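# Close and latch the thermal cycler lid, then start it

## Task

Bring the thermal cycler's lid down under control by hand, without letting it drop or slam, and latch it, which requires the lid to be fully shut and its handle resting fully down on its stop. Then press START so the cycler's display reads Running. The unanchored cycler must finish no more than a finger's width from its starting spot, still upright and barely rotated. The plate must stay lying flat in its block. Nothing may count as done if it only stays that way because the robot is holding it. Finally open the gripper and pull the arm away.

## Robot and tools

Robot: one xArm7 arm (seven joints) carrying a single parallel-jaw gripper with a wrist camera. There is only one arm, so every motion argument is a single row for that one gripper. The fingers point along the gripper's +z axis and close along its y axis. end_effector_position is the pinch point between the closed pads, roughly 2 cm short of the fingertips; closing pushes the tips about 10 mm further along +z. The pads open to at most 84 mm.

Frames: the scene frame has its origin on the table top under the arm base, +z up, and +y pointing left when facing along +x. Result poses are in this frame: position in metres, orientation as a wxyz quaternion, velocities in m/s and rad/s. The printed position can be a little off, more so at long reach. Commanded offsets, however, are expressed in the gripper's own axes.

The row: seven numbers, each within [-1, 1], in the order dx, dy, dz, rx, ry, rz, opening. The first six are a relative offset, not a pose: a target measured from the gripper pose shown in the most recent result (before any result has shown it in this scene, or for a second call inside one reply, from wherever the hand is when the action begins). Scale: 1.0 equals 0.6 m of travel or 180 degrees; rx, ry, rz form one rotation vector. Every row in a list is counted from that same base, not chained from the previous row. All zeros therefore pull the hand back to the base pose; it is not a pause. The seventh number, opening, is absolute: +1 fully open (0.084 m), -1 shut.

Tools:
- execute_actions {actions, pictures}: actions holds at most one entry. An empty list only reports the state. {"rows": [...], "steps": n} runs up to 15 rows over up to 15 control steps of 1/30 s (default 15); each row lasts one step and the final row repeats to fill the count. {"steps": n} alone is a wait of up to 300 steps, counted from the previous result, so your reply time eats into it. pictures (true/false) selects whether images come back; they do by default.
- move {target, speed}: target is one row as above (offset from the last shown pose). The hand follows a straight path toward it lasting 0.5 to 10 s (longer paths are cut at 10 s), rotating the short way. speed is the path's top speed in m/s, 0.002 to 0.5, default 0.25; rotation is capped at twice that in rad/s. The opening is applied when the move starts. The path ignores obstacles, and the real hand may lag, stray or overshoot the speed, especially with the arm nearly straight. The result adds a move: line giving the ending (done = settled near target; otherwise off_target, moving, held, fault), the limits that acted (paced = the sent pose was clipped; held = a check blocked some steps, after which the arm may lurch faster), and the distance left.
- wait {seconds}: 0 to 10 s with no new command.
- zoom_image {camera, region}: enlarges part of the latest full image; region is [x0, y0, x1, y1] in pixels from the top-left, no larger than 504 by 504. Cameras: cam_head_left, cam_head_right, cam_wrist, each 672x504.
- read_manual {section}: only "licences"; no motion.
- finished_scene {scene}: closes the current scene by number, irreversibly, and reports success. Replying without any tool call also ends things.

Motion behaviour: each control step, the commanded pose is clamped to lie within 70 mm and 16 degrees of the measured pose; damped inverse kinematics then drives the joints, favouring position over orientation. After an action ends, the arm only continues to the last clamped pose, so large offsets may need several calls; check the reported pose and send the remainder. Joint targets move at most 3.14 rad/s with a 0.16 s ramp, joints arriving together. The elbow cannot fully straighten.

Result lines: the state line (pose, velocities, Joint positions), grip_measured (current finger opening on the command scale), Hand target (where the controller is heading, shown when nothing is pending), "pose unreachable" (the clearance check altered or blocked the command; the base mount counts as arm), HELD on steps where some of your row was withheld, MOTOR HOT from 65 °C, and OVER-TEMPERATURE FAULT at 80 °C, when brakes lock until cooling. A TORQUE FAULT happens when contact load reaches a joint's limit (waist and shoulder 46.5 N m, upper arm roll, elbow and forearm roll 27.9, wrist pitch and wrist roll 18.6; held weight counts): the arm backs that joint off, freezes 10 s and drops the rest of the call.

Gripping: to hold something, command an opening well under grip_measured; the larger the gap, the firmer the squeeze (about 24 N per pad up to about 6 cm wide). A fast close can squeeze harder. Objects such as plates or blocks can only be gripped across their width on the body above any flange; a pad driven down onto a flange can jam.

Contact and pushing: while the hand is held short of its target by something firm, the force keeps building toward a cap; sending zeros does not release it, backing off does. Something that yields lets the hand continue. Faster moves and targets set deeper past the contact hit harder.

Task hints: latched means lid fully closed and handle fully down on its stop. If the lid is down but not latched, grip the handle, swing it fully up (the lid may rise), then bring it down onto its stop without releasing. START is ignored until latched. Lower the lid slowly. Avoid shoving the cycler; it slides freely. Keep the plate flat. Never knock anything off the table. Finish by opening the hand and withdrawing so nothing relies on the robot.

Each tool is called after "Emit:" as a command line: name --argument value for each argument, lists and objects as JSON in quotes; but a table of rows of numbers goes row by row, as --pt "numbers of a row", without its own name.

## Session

Emit:
execute_actions --actions '[]'

Scene clock: 0.00 s of 7800.00 s.
end_effector_position=(+0.1994, -0.0771, +0.3338) grip_measured=+1.00 end_effector_quat_wxyz=(-0.093, +0.838, +0.537, -0.027) end_effector_velocity=(-0.000, +0.000, +0.000) end_effector_angular_velocity=(-0.000, +0.001, +0.000)
Joint positions: [ 0.102 -0.866 -0.263  0.612 -0.113  1.603 -1.334  0.084]
Joint velocities: [-0.    -0.     0.001  0.     0.     0.001 -0.    -0.   ]
Motor temperatures (°C, as the motors report them): [37 38 38 34 40 45 40]
Hand target: +0.199, -0.077, +0.334; -0.093, +0.838, +0.537, -0.027

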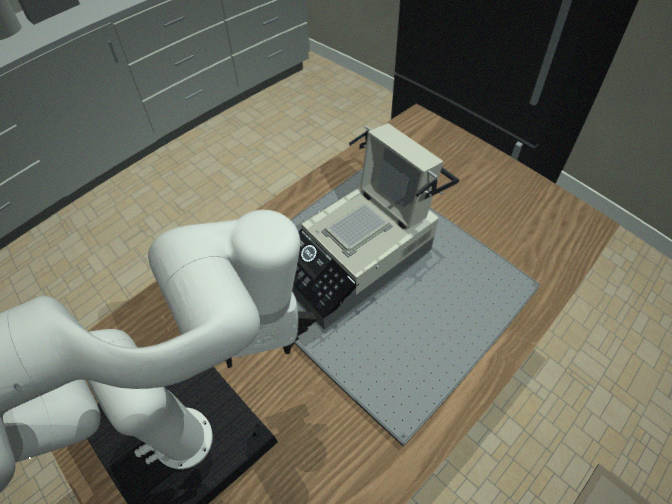

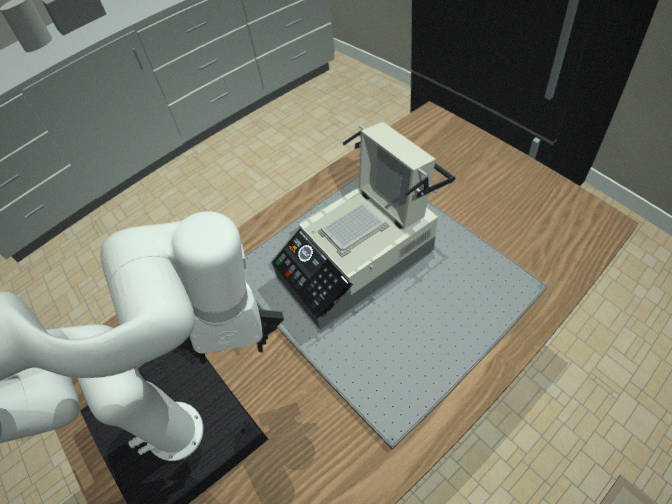

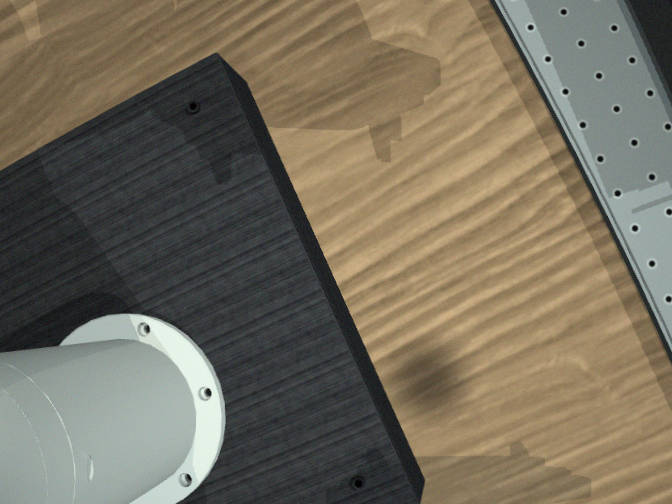

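Emit:
move --target '[0.302,0.452,-0.352,-0.054,-0.03,-0.137,-1]'

Scene clock: 4.20 s of 7800.00 s.
end_effector_position=(+0.5495, -0.0498, +0.4991) grip_measured=-1.00 end_effector_quat_wxyz=(-0.000, +0.706, +0.708, +0.000) end_effector_velocity=(+0.002, -0.000, +0.001) end_effector_angular_velocity=(+0.002, +0.012, +0.001)
Joint positions: [ 0.231  0.376 -0.263  2.245  0.089  1.853 -1.703  0.   ]
Joint velocities: [-0.011  0.035  0.001  0.06   0.01   0.037 -0.003  0.   ]
Motor temperatures (°C, as the motors report them): [37 38 38 35 40 45 40]
Hand target: +0.550, -0.050, +0.499; -0.001, +0.706, +0.708, -0.000
Off the commanded pose: 0.002 m, 0 deg.
move: done

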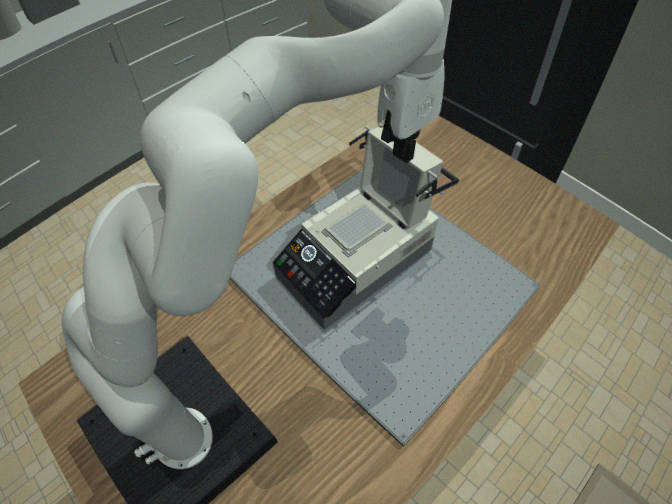

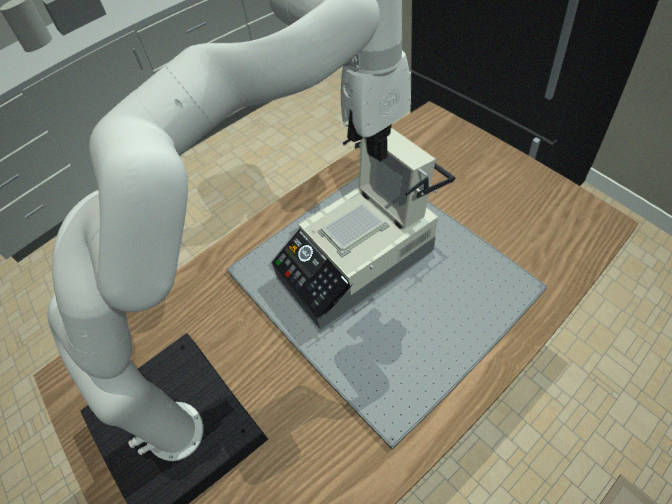

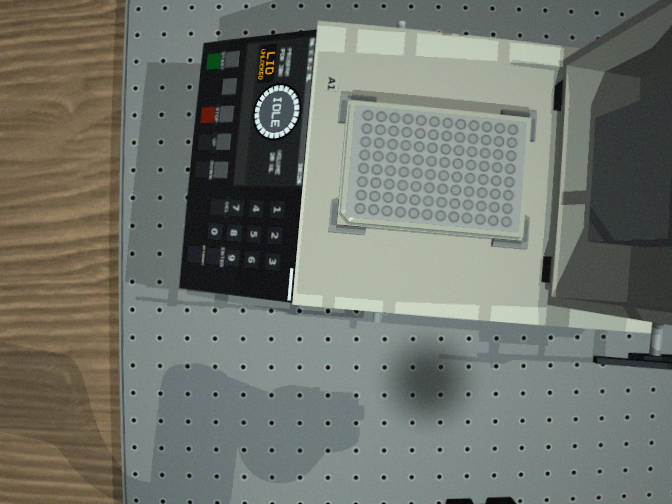

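Emit:
move --target '[0.33,0.17,0.07,-0.167,0,0.03,-0.3]'

Scene clock: 9.97 s of 7800.00 s.
end_effector_position=(+0.6512, +0.1472, +0.4571) grip_measured=-0.32 end_effector_quat_wxyz=(+0.183, +0.715, +0.650, +0.183) end_effector_velocity=(-0.001, +0.009, -0.005) end_effector_angular_velocity=(-0.000, +0.002, +0.008)
Joint positions: [ 0.565  0.243 -0.159  1.72  -0.171  0.967 -1.14   0.03 ]
Joint velocities: [ 0.008  0.004  0.006 -0.006 -0.005 -0.007  0.009 -0.   ]
Motor temperatures (°C, as the motors report them): [37 38 38 35 40 45 40]
Hand target: +0.651, +0.148, +0.457; +0.183, +0.715, +0.650, +0.183
Off the commanded pose: 0.001 m, 0 deg.
After step 90, 1.17 s passed at rest.
move: done

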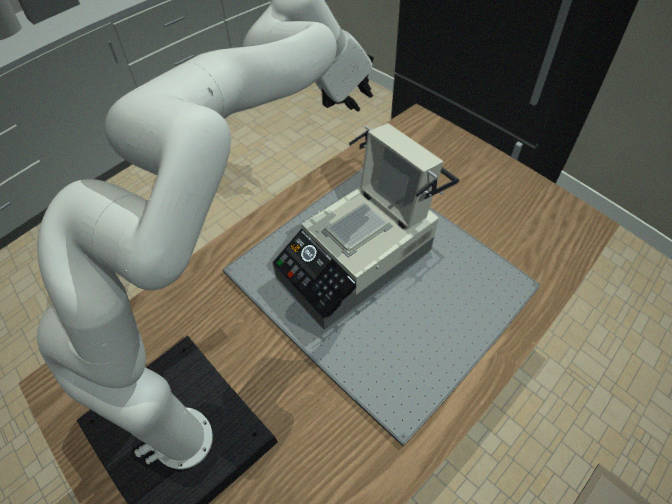

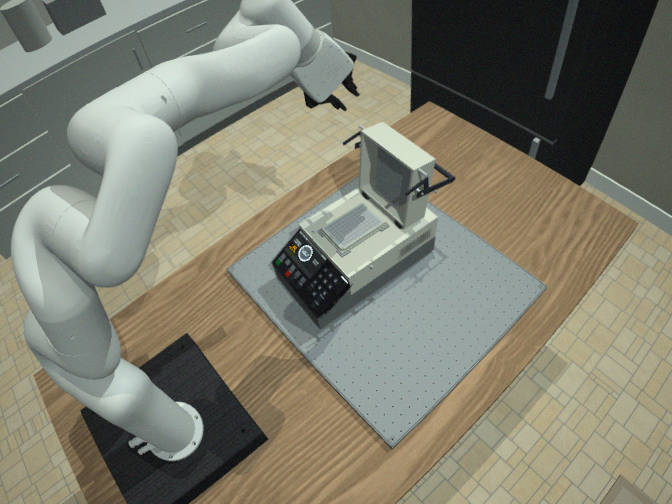

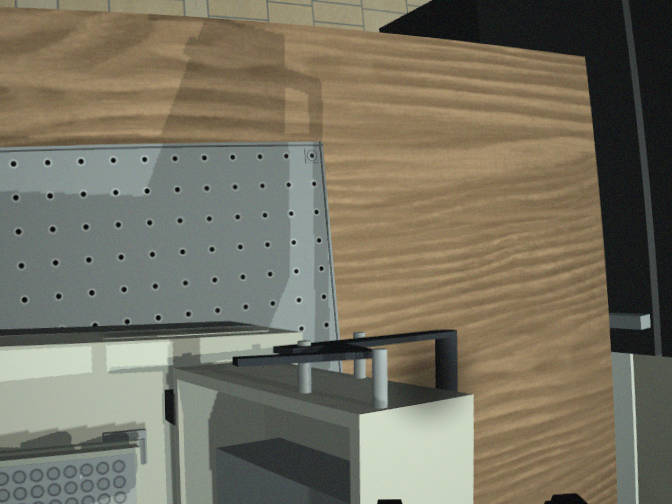

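Emit:
move --target '[0.04,-0.052,0.155,-0.055,0,0,-0.5]' --speed 0.12

Scene clock: 13.47 s of 7800.00 s.
end_effector_position=(+0.6729, +0.1711, +0.3624) grip_measured=-0.52 end_effector_quat_wxyz=(+0.244, +0.697, +0.631, +0.238) end_effector_velocity=(-0.001, +0.001, -0.005) end_effector_angular_velocity=(-0.003, -0.000, +0.001)
Joint positions: [ 0.628  0.281 -0.209  1.416 -0.411  0.495 -0.874  0.021]
Joint velocities: [ 0.005  0.004 -0.004 -0.008 -0.013 -0.01   0.013 -0.   ]
Motor temperatures (°C, as the motors report them): [37 38 38 36 40 45 40]
Hand target: +0.673, +0.171, +0.361; +0.244, +0.697, +0.631, +0.238
Off the commanded pose: 0.001 m, 0 deg.
move: done

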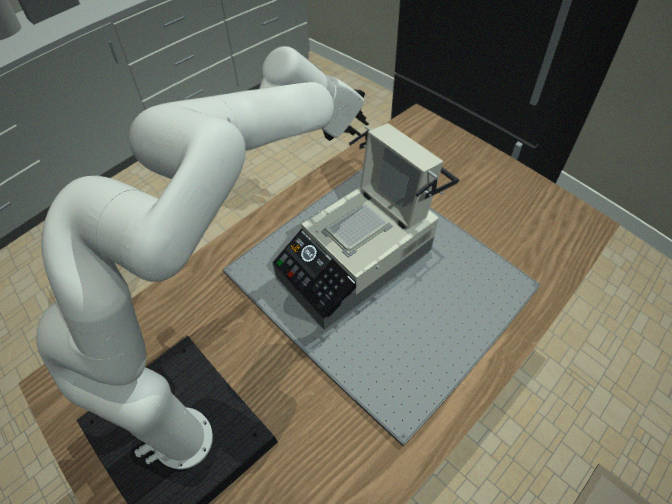

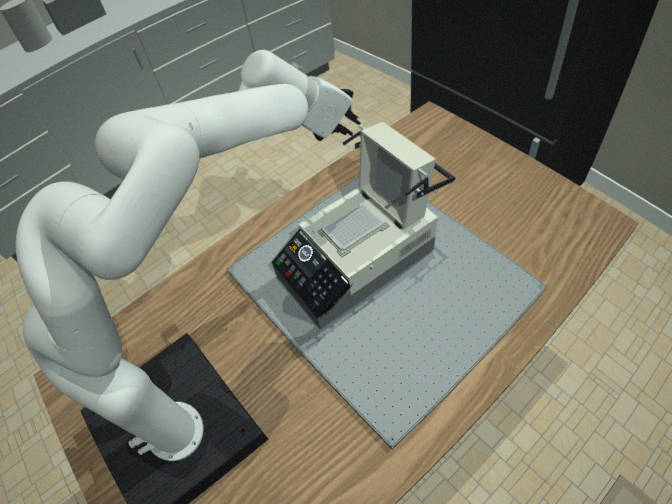

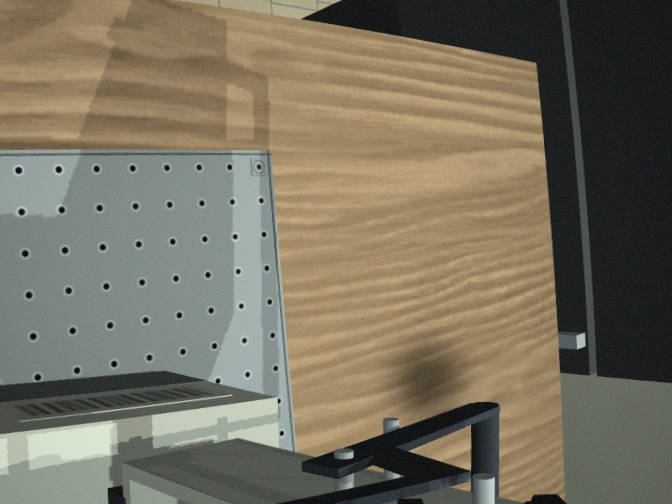

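Emit:
move --target '[0.011,0.012,0.045,0,0,0,-0.55]' --speed 0.05

Emit:
move --target '[0,0,0.035,0,0,0,-0.55]' --speed 0.03

Scene clock: 18.00 s of 7800.00 s.
end_effector_position=(+0.6962, +0.1759, +0.3467) grip_measured=-0.57 end_effector_quat_wxyz=(+0.244, +0.697, +0.631, +0.238) end_effector_velocity=(+0.002, +0.000, +0.000) end_effector_angular_velocity=(+0.000, -0.002, +0.001)
Joint positions: [ 0.61   0.375 -0.203  1.502 -0.383  0.483 -0.891  0.019]
Joint velocities: [-0.002  0.005  0.001  0.006  0.001 -0.002 -0.002  0.   ]
Motor temperatures (°C, as the motors report them): [37 39 38 36 40 45 40]
Hand target: +0.696, +0.176, +0.346; +0.244, +0.697, +0.631, +0.238
Off the commanded pose: 0.000 m, 0 deg.
After step 90, 0.63 s passed at rest.
move: done

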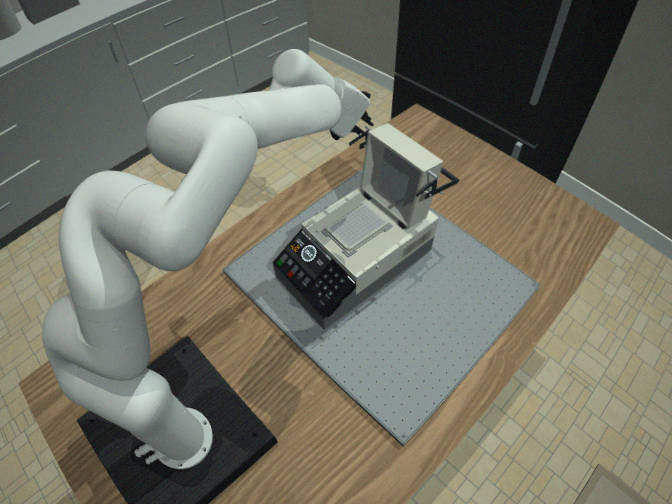

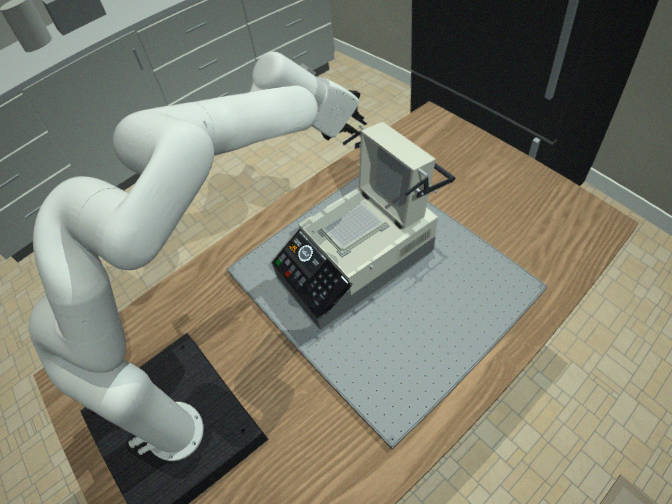

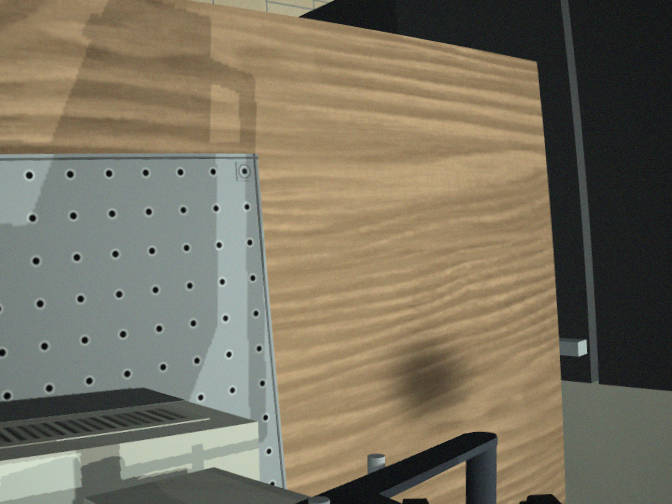

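Scene clock: 19.00 s of 7800.00 s.
end_effector_position=(+0.7104, +0.1764, +0.3368) grip_measured=-0.57 end_effector_quat_wxyz=(+0.245, +0.695, +0.630, +0.243) end_effector_velocity=(-0.000, +0.000, -0.002) end_effector_angular_velocity=(+0.000, +0.002, +0.001)
Joint positions: [ 0.595  0.427 -0.2    1.543 -0.37   0.458 -0.9    0.019]
Joint velocities: [-0.001  0.002  0.001 -0.     0.001 -0.001 -0.001 -0.   ]
Motor temperatures (°C, as the motors report them): [37 39 38 36 40 45 40]
Hand target: +0.710, +0.175, +0.331; +0.244, +0.697, +0.631, +0.238
Off the commanded pose: 0.006 m, 1 deg.
move: off_target

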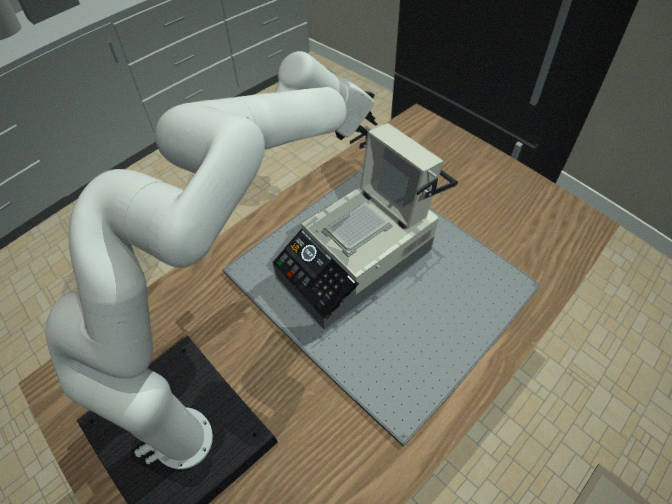

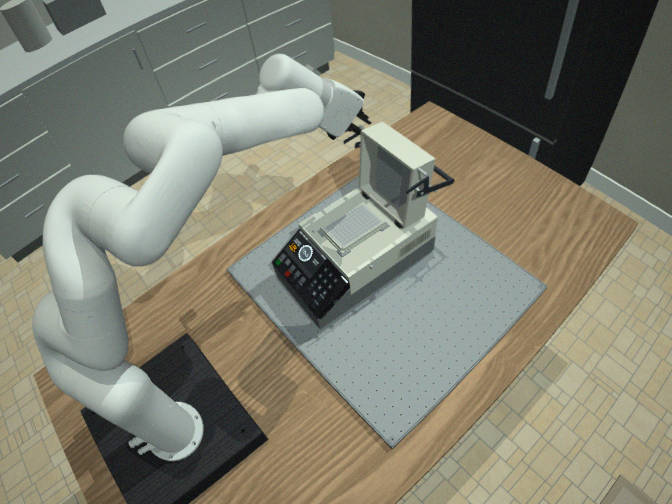

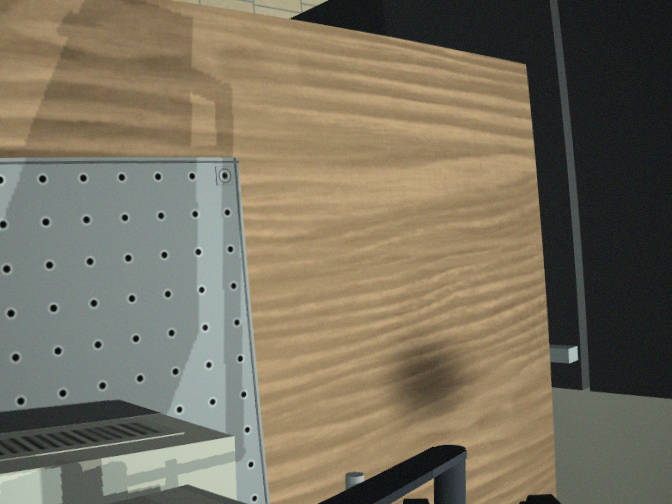

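Emit:
move --target '[0.008,0,-0.012,0,0,0,-0.68]' --speed 0.03

Emit:
move --target '[0,0,0.032,0,0,0,-0.68]' --speed 0.02

Emit:
zoom_image --camera "cam_head_left" --region '[320,80,420,170]'

Scene clock: 21.27 s of 7800.00 s.
end_effector_position=(+0.7054, +0.1815, +0.3396) grip_measured=-0.70 end_effector_quat_wxyz=(+0.244, +0.696, +0.631, +0.241) end_effector_velocity=(+0.001, +0.003, +0.003) end_effector_angular_velocity=(+0.002, -0.006, +0.004)
Joint positions: [ 0.608  0.416 -0.202  1.538 -0.377  0.473 -0.889  0.013]
Joint velocities: [ 0.001 -0.001  0.002  0.004 -0.002 -0.002  0.001  0.   ]
Motor temperatures (°C, as the motors report them): [37 39 38 36 40 45 40]
Hand target: +0.706, +0.181, +0.342; +0.245, +0.695, +0.630, +0.243
Off the commanded pose: 0.003 m, 0 deg.
move: done

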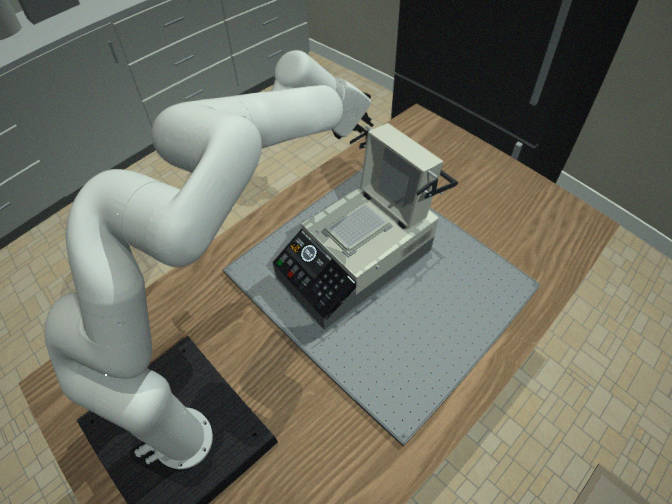

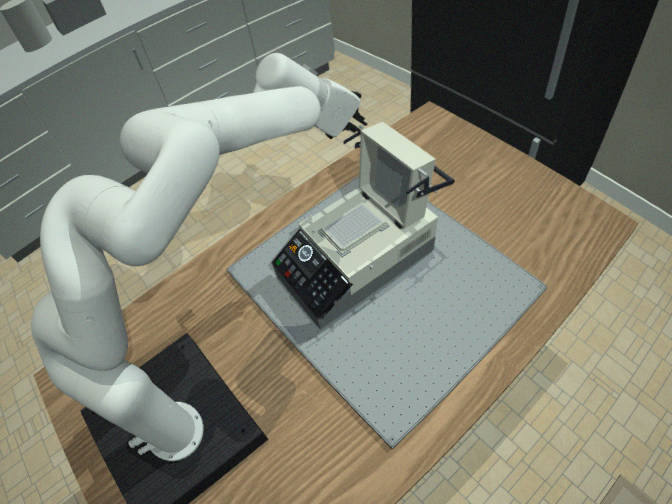

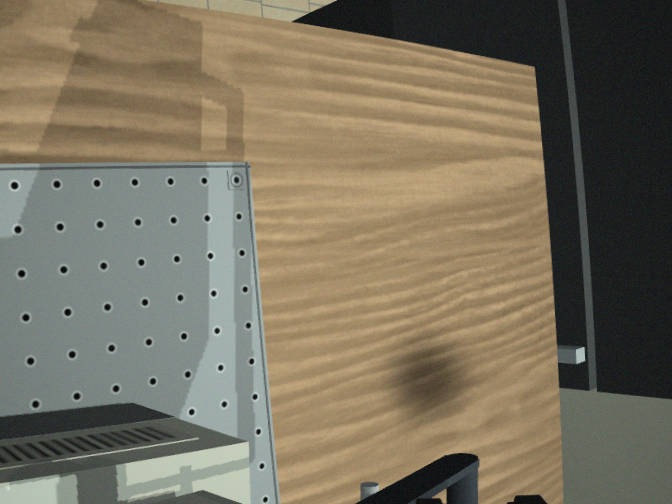

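Scene clock: 22.47 s of 7800.00 s.
end_effector_position=(+0.7185, +0.1826, +0.3350) grip_measured=-0.70 end_effector_quat_wxyz=(+0.246, +0.694, +0.629, +0.248) end_effector_velocity=(+0.001, -0.000, -0.001) end_effector_angular_velocity=(-0.001, +0.004, -0.002)
Joint positions: [ 0.593  0.459 -0.196  1.579 -0.367  0.453 -0.896  0.013]
Joint velocities: [-0.005  0.004  0.005  0.005 -0.001  0.005  0.     0.   ]
Motor temperatures (°C, as the motors report them): [37 39 38 36 40 45 40]
Hand target: +0.718, +0.181, +0.325; +0.244, +0.696, +0.631, +0.241
Off the commanded pose: 0.010 m, 1 deg.
move: off_target

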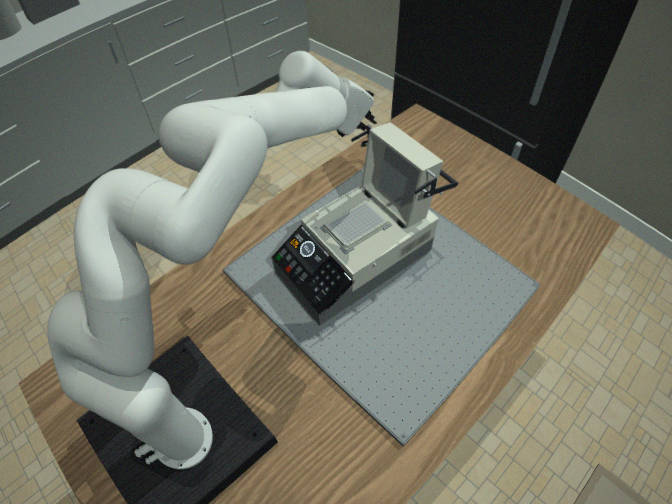

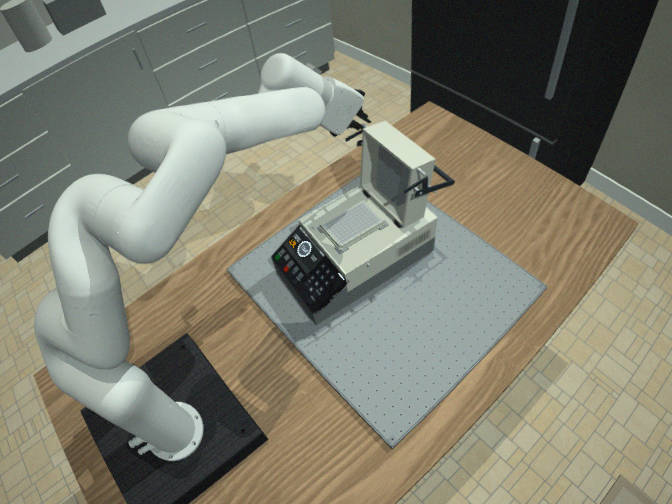

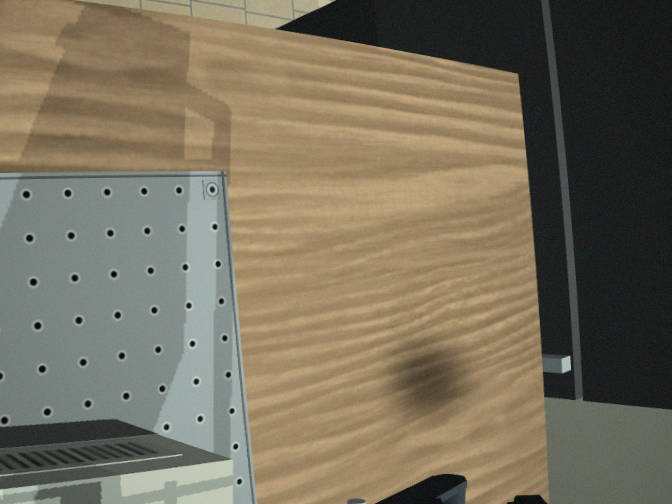

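Region (320, 80, 420, 170) of cam_head_left's 672x504 image, scaled by 5.040, with more detail than that image has; it fills the top 454 rows of this view, and the rest is white.

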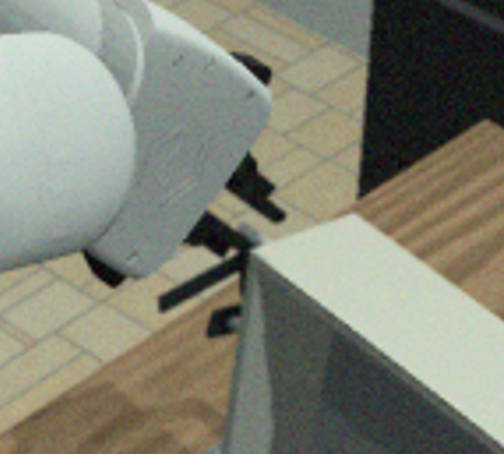

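Emit:
move --target '[0,0.01,-0.045,0,0,0,-0.3]' --speed 0.015

Emit:
zoom_image --camera "cam_head_left" --region '[320,80,420,170]'

Scene clock: 28.53 s of 7800.00 s.
end_effector_position=(+0.7054, +0.1830, +0.3592) grip_measured=-0.32 end_effector_quat_wxyz=(+0.246, +0.694, +0.629, +0.248) end_effector_velocity=(-0.001, -0.001, -0.002) end_effector_angular_velocity=(-0.002, +0.004, -0.001)
Joint positions: [ 0.606  0.395 -0.195  1.555 -0.371  0.494 -0.9    0.03 ]
Joint velocities: [ 0.    -0.001 -0.001 -0.003 -0.     0.003  0.     0.   ]
Motor temperatures (°C, as the motors report them): [37 39 38 36 40 45 40]
Hand target: +0.705, +0.183, +0.359; +0.246, +0.694, +0.629, +0.248
Off the commanded pose: 0.000 m, 0 deg.
After step 90, 0.97 s passed at rest.
move: done

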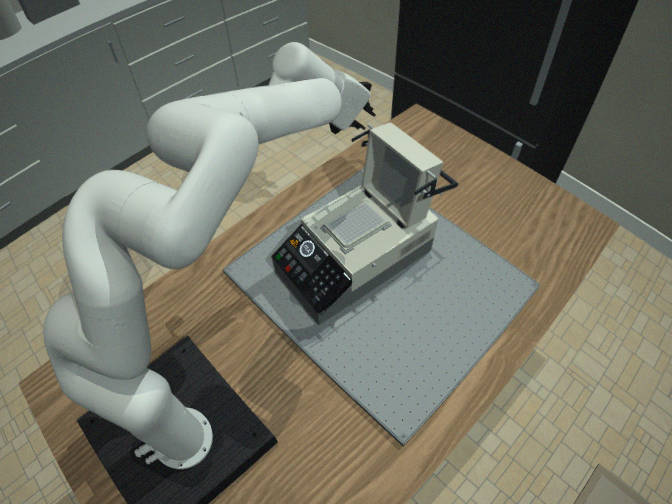

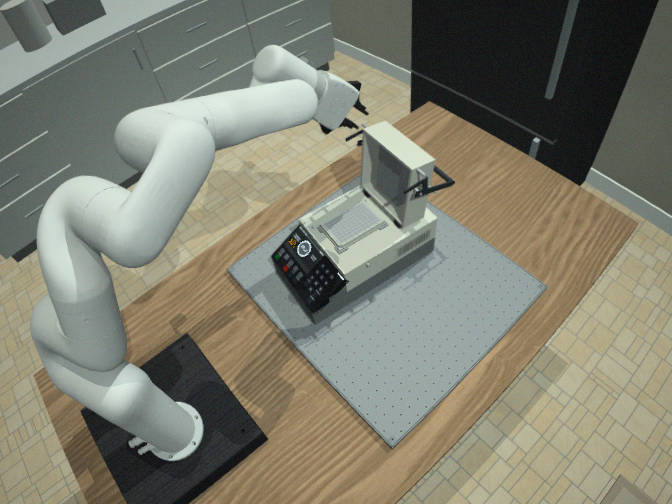

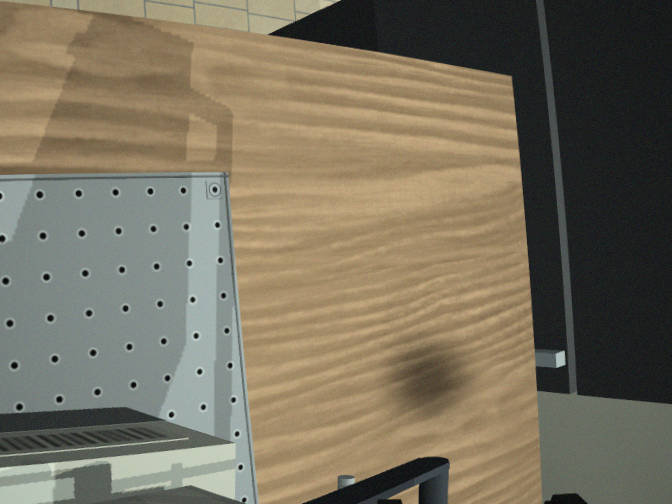

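Region (320, 80, 420, 170) of cam_head_left's 672x504 image, scaled by 5.040, with more detail than that image has; it fills the top 454 rows of this view, and the rest is white.

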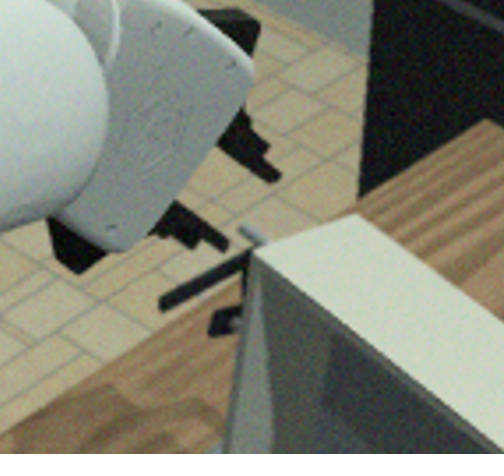

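Emit:
move --target '[-0.007,0.034,-0.012,0.172,0,0,-0.4]' --speed 0.1

Emit:
zoom_image --camera "cam_head_left" --region '[320,80,420,170]'

Scene clock: 35.40 s of 7800.00 s.
end_effector_position=(+0.7147, +0.1770, +0.3775) grip_measured=-0.42 end_effector_quat_wxyz=(+0.073, +0.730, +0.670, +0.113) end_effector_velocity=(-0.000, +0.002, -0.002) end_effector_angular_velocity=(+0.007, +0.004, +0.003)
Joint positions: [ 0.416  0.928 -0.029  2.708 -0.021  1.49  -1.229  0.026]
Joint velocities: [-0.     0.008  0.001  0.008  0.007  0.003 -0.002 -0.   ]
Motor temperatures (°C, as the motors report them): [37 39 38 36 40 45 40]
Hand target: +0.715, +0.177, +0.377; +0.073, +0.730, +0.670, +0.113
Off the commanded pose: 0.001 m, 5 deg.
elbow stopped short: the move would have taken joint 4 (elbow) straighter than the controller allows; a more bent joint 4 avoids this.
After step 90, 0.90 s passed at rest.
move: off_target

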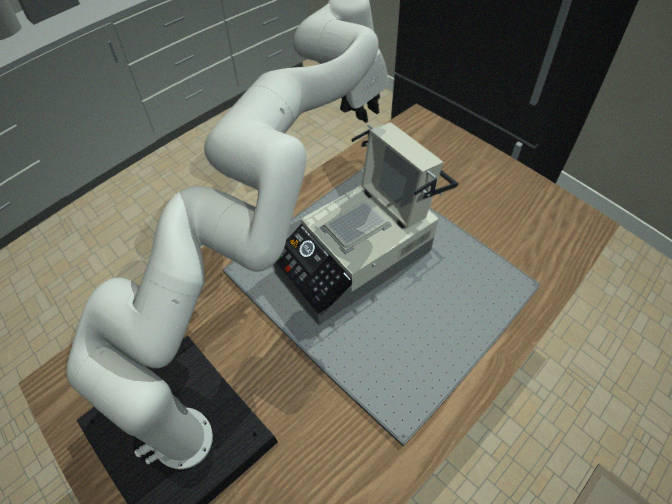

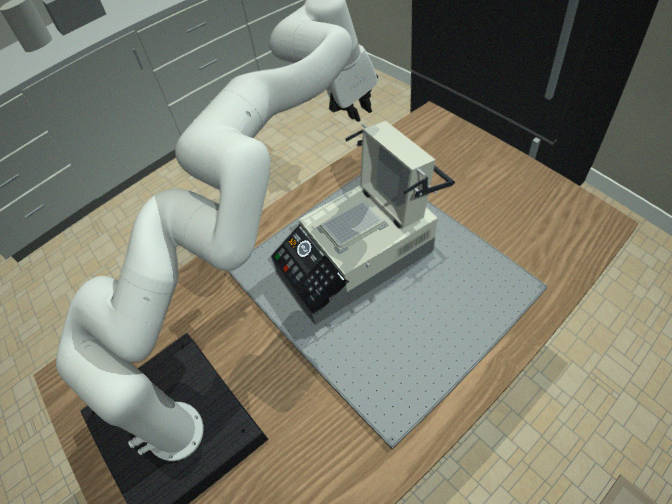

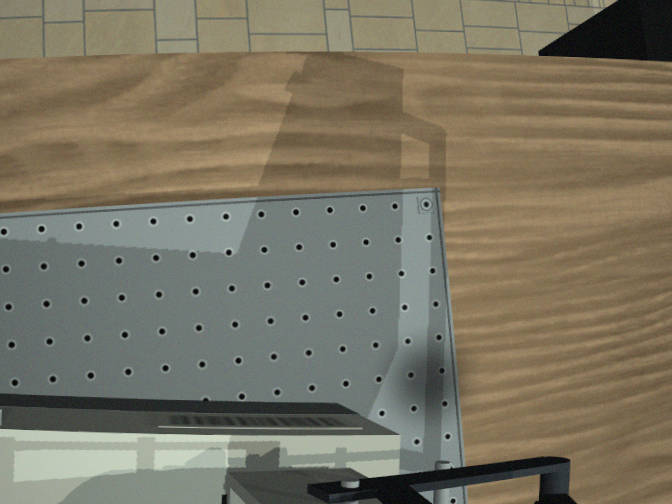

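Region (320, 80, 420, 170) of cam_head_left's 672x504 image, scaled by 5.040, with more detail than that image has; it fills the top 454 rows of this view, and the rest is white.

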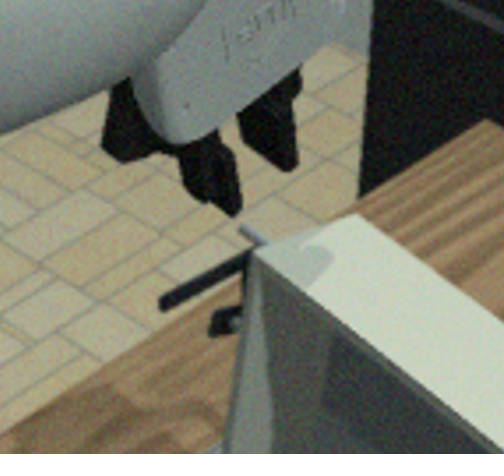

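Emit:
move --target '[-0.005,-0.025,0.025,0,0,0,-0.4]' --speed 0.03

Emit:
zoom_image --camera "cam_head_left" --region '[320,80,420,170]'

Scene clock: 37.90 s of 7800.00 s.
end_effector_position=(+0.7041, +0.1761, +0.3592) grip_measured=-0.42 end_effector_quat_wxyz=(+0.073, +0.730, +0.670, +0.112) end_effector_velocity=(+0.000, -0.001, -0.002) end_effector_angular_velocity=(+0.002, -0.010, -0.000)
Joint positions: [ 0.426  0.718 -0.03   2.285 -0.027  1.278 -1.219  0.026]
Joint velocities: [ 0.001 -0.024 -0.001 -0.052 -0.001 -0.038  0.001 -0.   ]
Motor temperatures (°C, as the motors report them): [37 39 38 37 40 45 40]
Hand target: +0.704, +0.176, +0.359; +0.073, +0.730, +0.670, +0.113
Off the commanded pose: 0.000 m, 0 deg.
move: done

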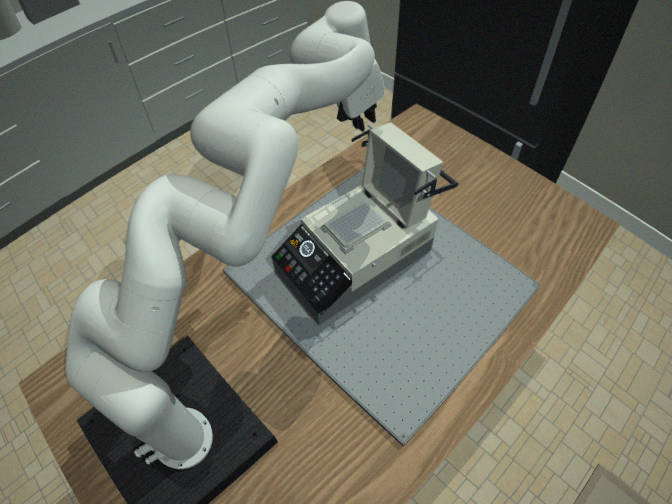

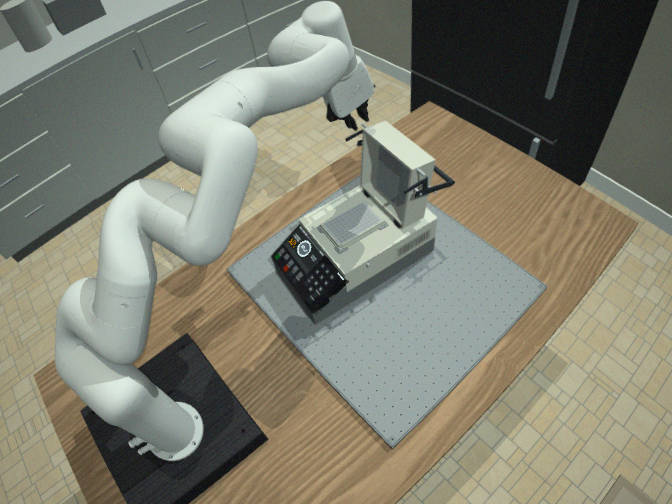

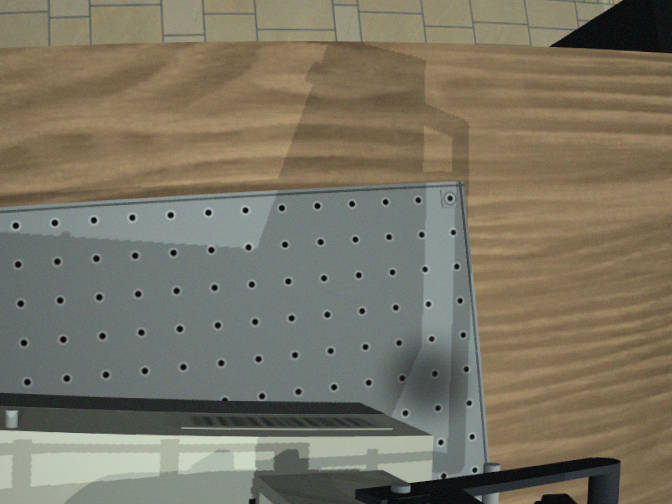

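Region (320, 80, 420, 170) of cam_head_left's 672x504 image, scaled by 5.040, with more detail than that image has; it fills the top 454 rows of this view, and the rest is white.

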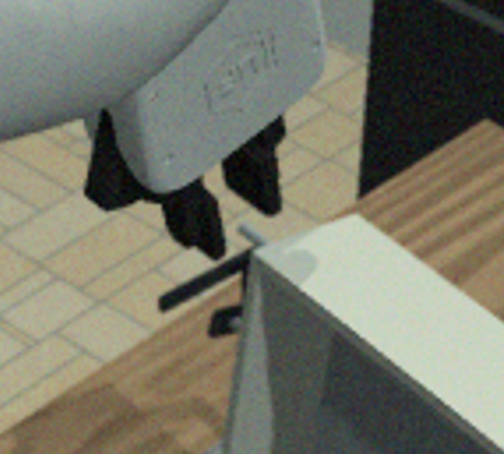

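Emit:
move --target '[0,0,0.025,0,0,0,-0.4]' --speed 0.015

Emit:
zoom_image --camera "cam_head_left" --region '[320,80,420,170]'

Scene clock: 40.27 s of 7800.00 s.
end_effector_position=(+0.7080, +0.1767, +0.3448) grip_measured=-0.42 end_effector_quat_wxyz=(+0.073, +0.730, +0.670, +0.112) end_effector_velocity=(+0.001, +0.001, +0.001) end_effector_angular_velocity=(+0.001, -0.006, +0.000)
Joint positions: [ 0.424  0.728 -0.03   2.259 -0.027  1.243 -1.219  0.026]
Joint velocities: [ 0.     0.    -0.     0.     0.    -0.006  0.    -0.   ]
Motor temperatures (°C, as the motors report them): [37 39 38 37 40 45 40]
Hand target: +0.708, +0.177, +0.345; +0.073, +0.730, +0.670, +0.112
Off the commanded pose: 0.000 m, 0 deg.
move: done

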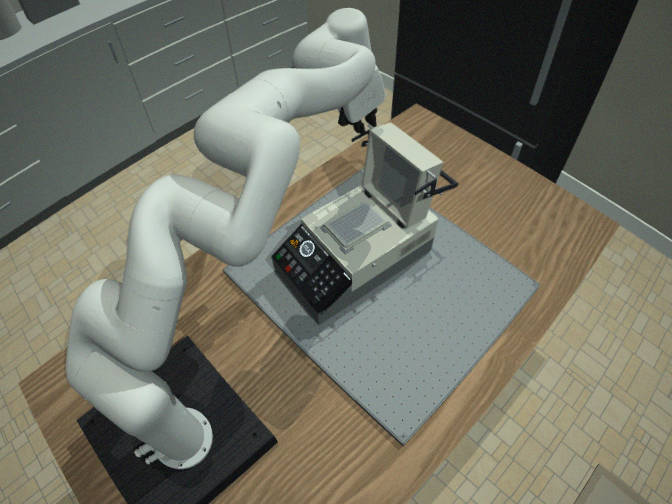

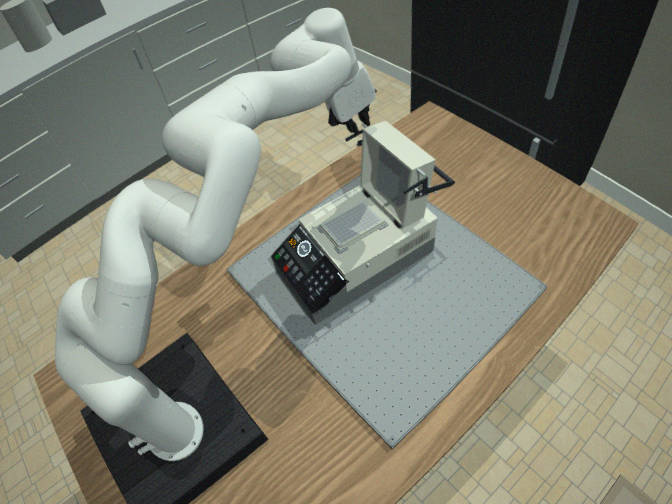

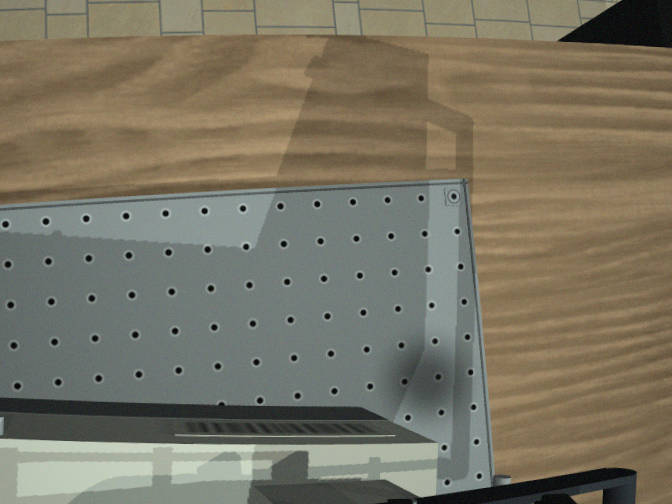

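Region (320, 80, 420, 170) of cam_head_left's 672x504 image, scaled by 5.040, with more detail than that image has; it fills the top 454 rows of this view, and the rest is white.

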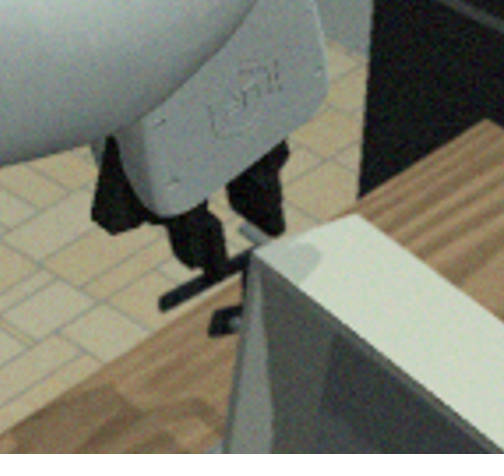

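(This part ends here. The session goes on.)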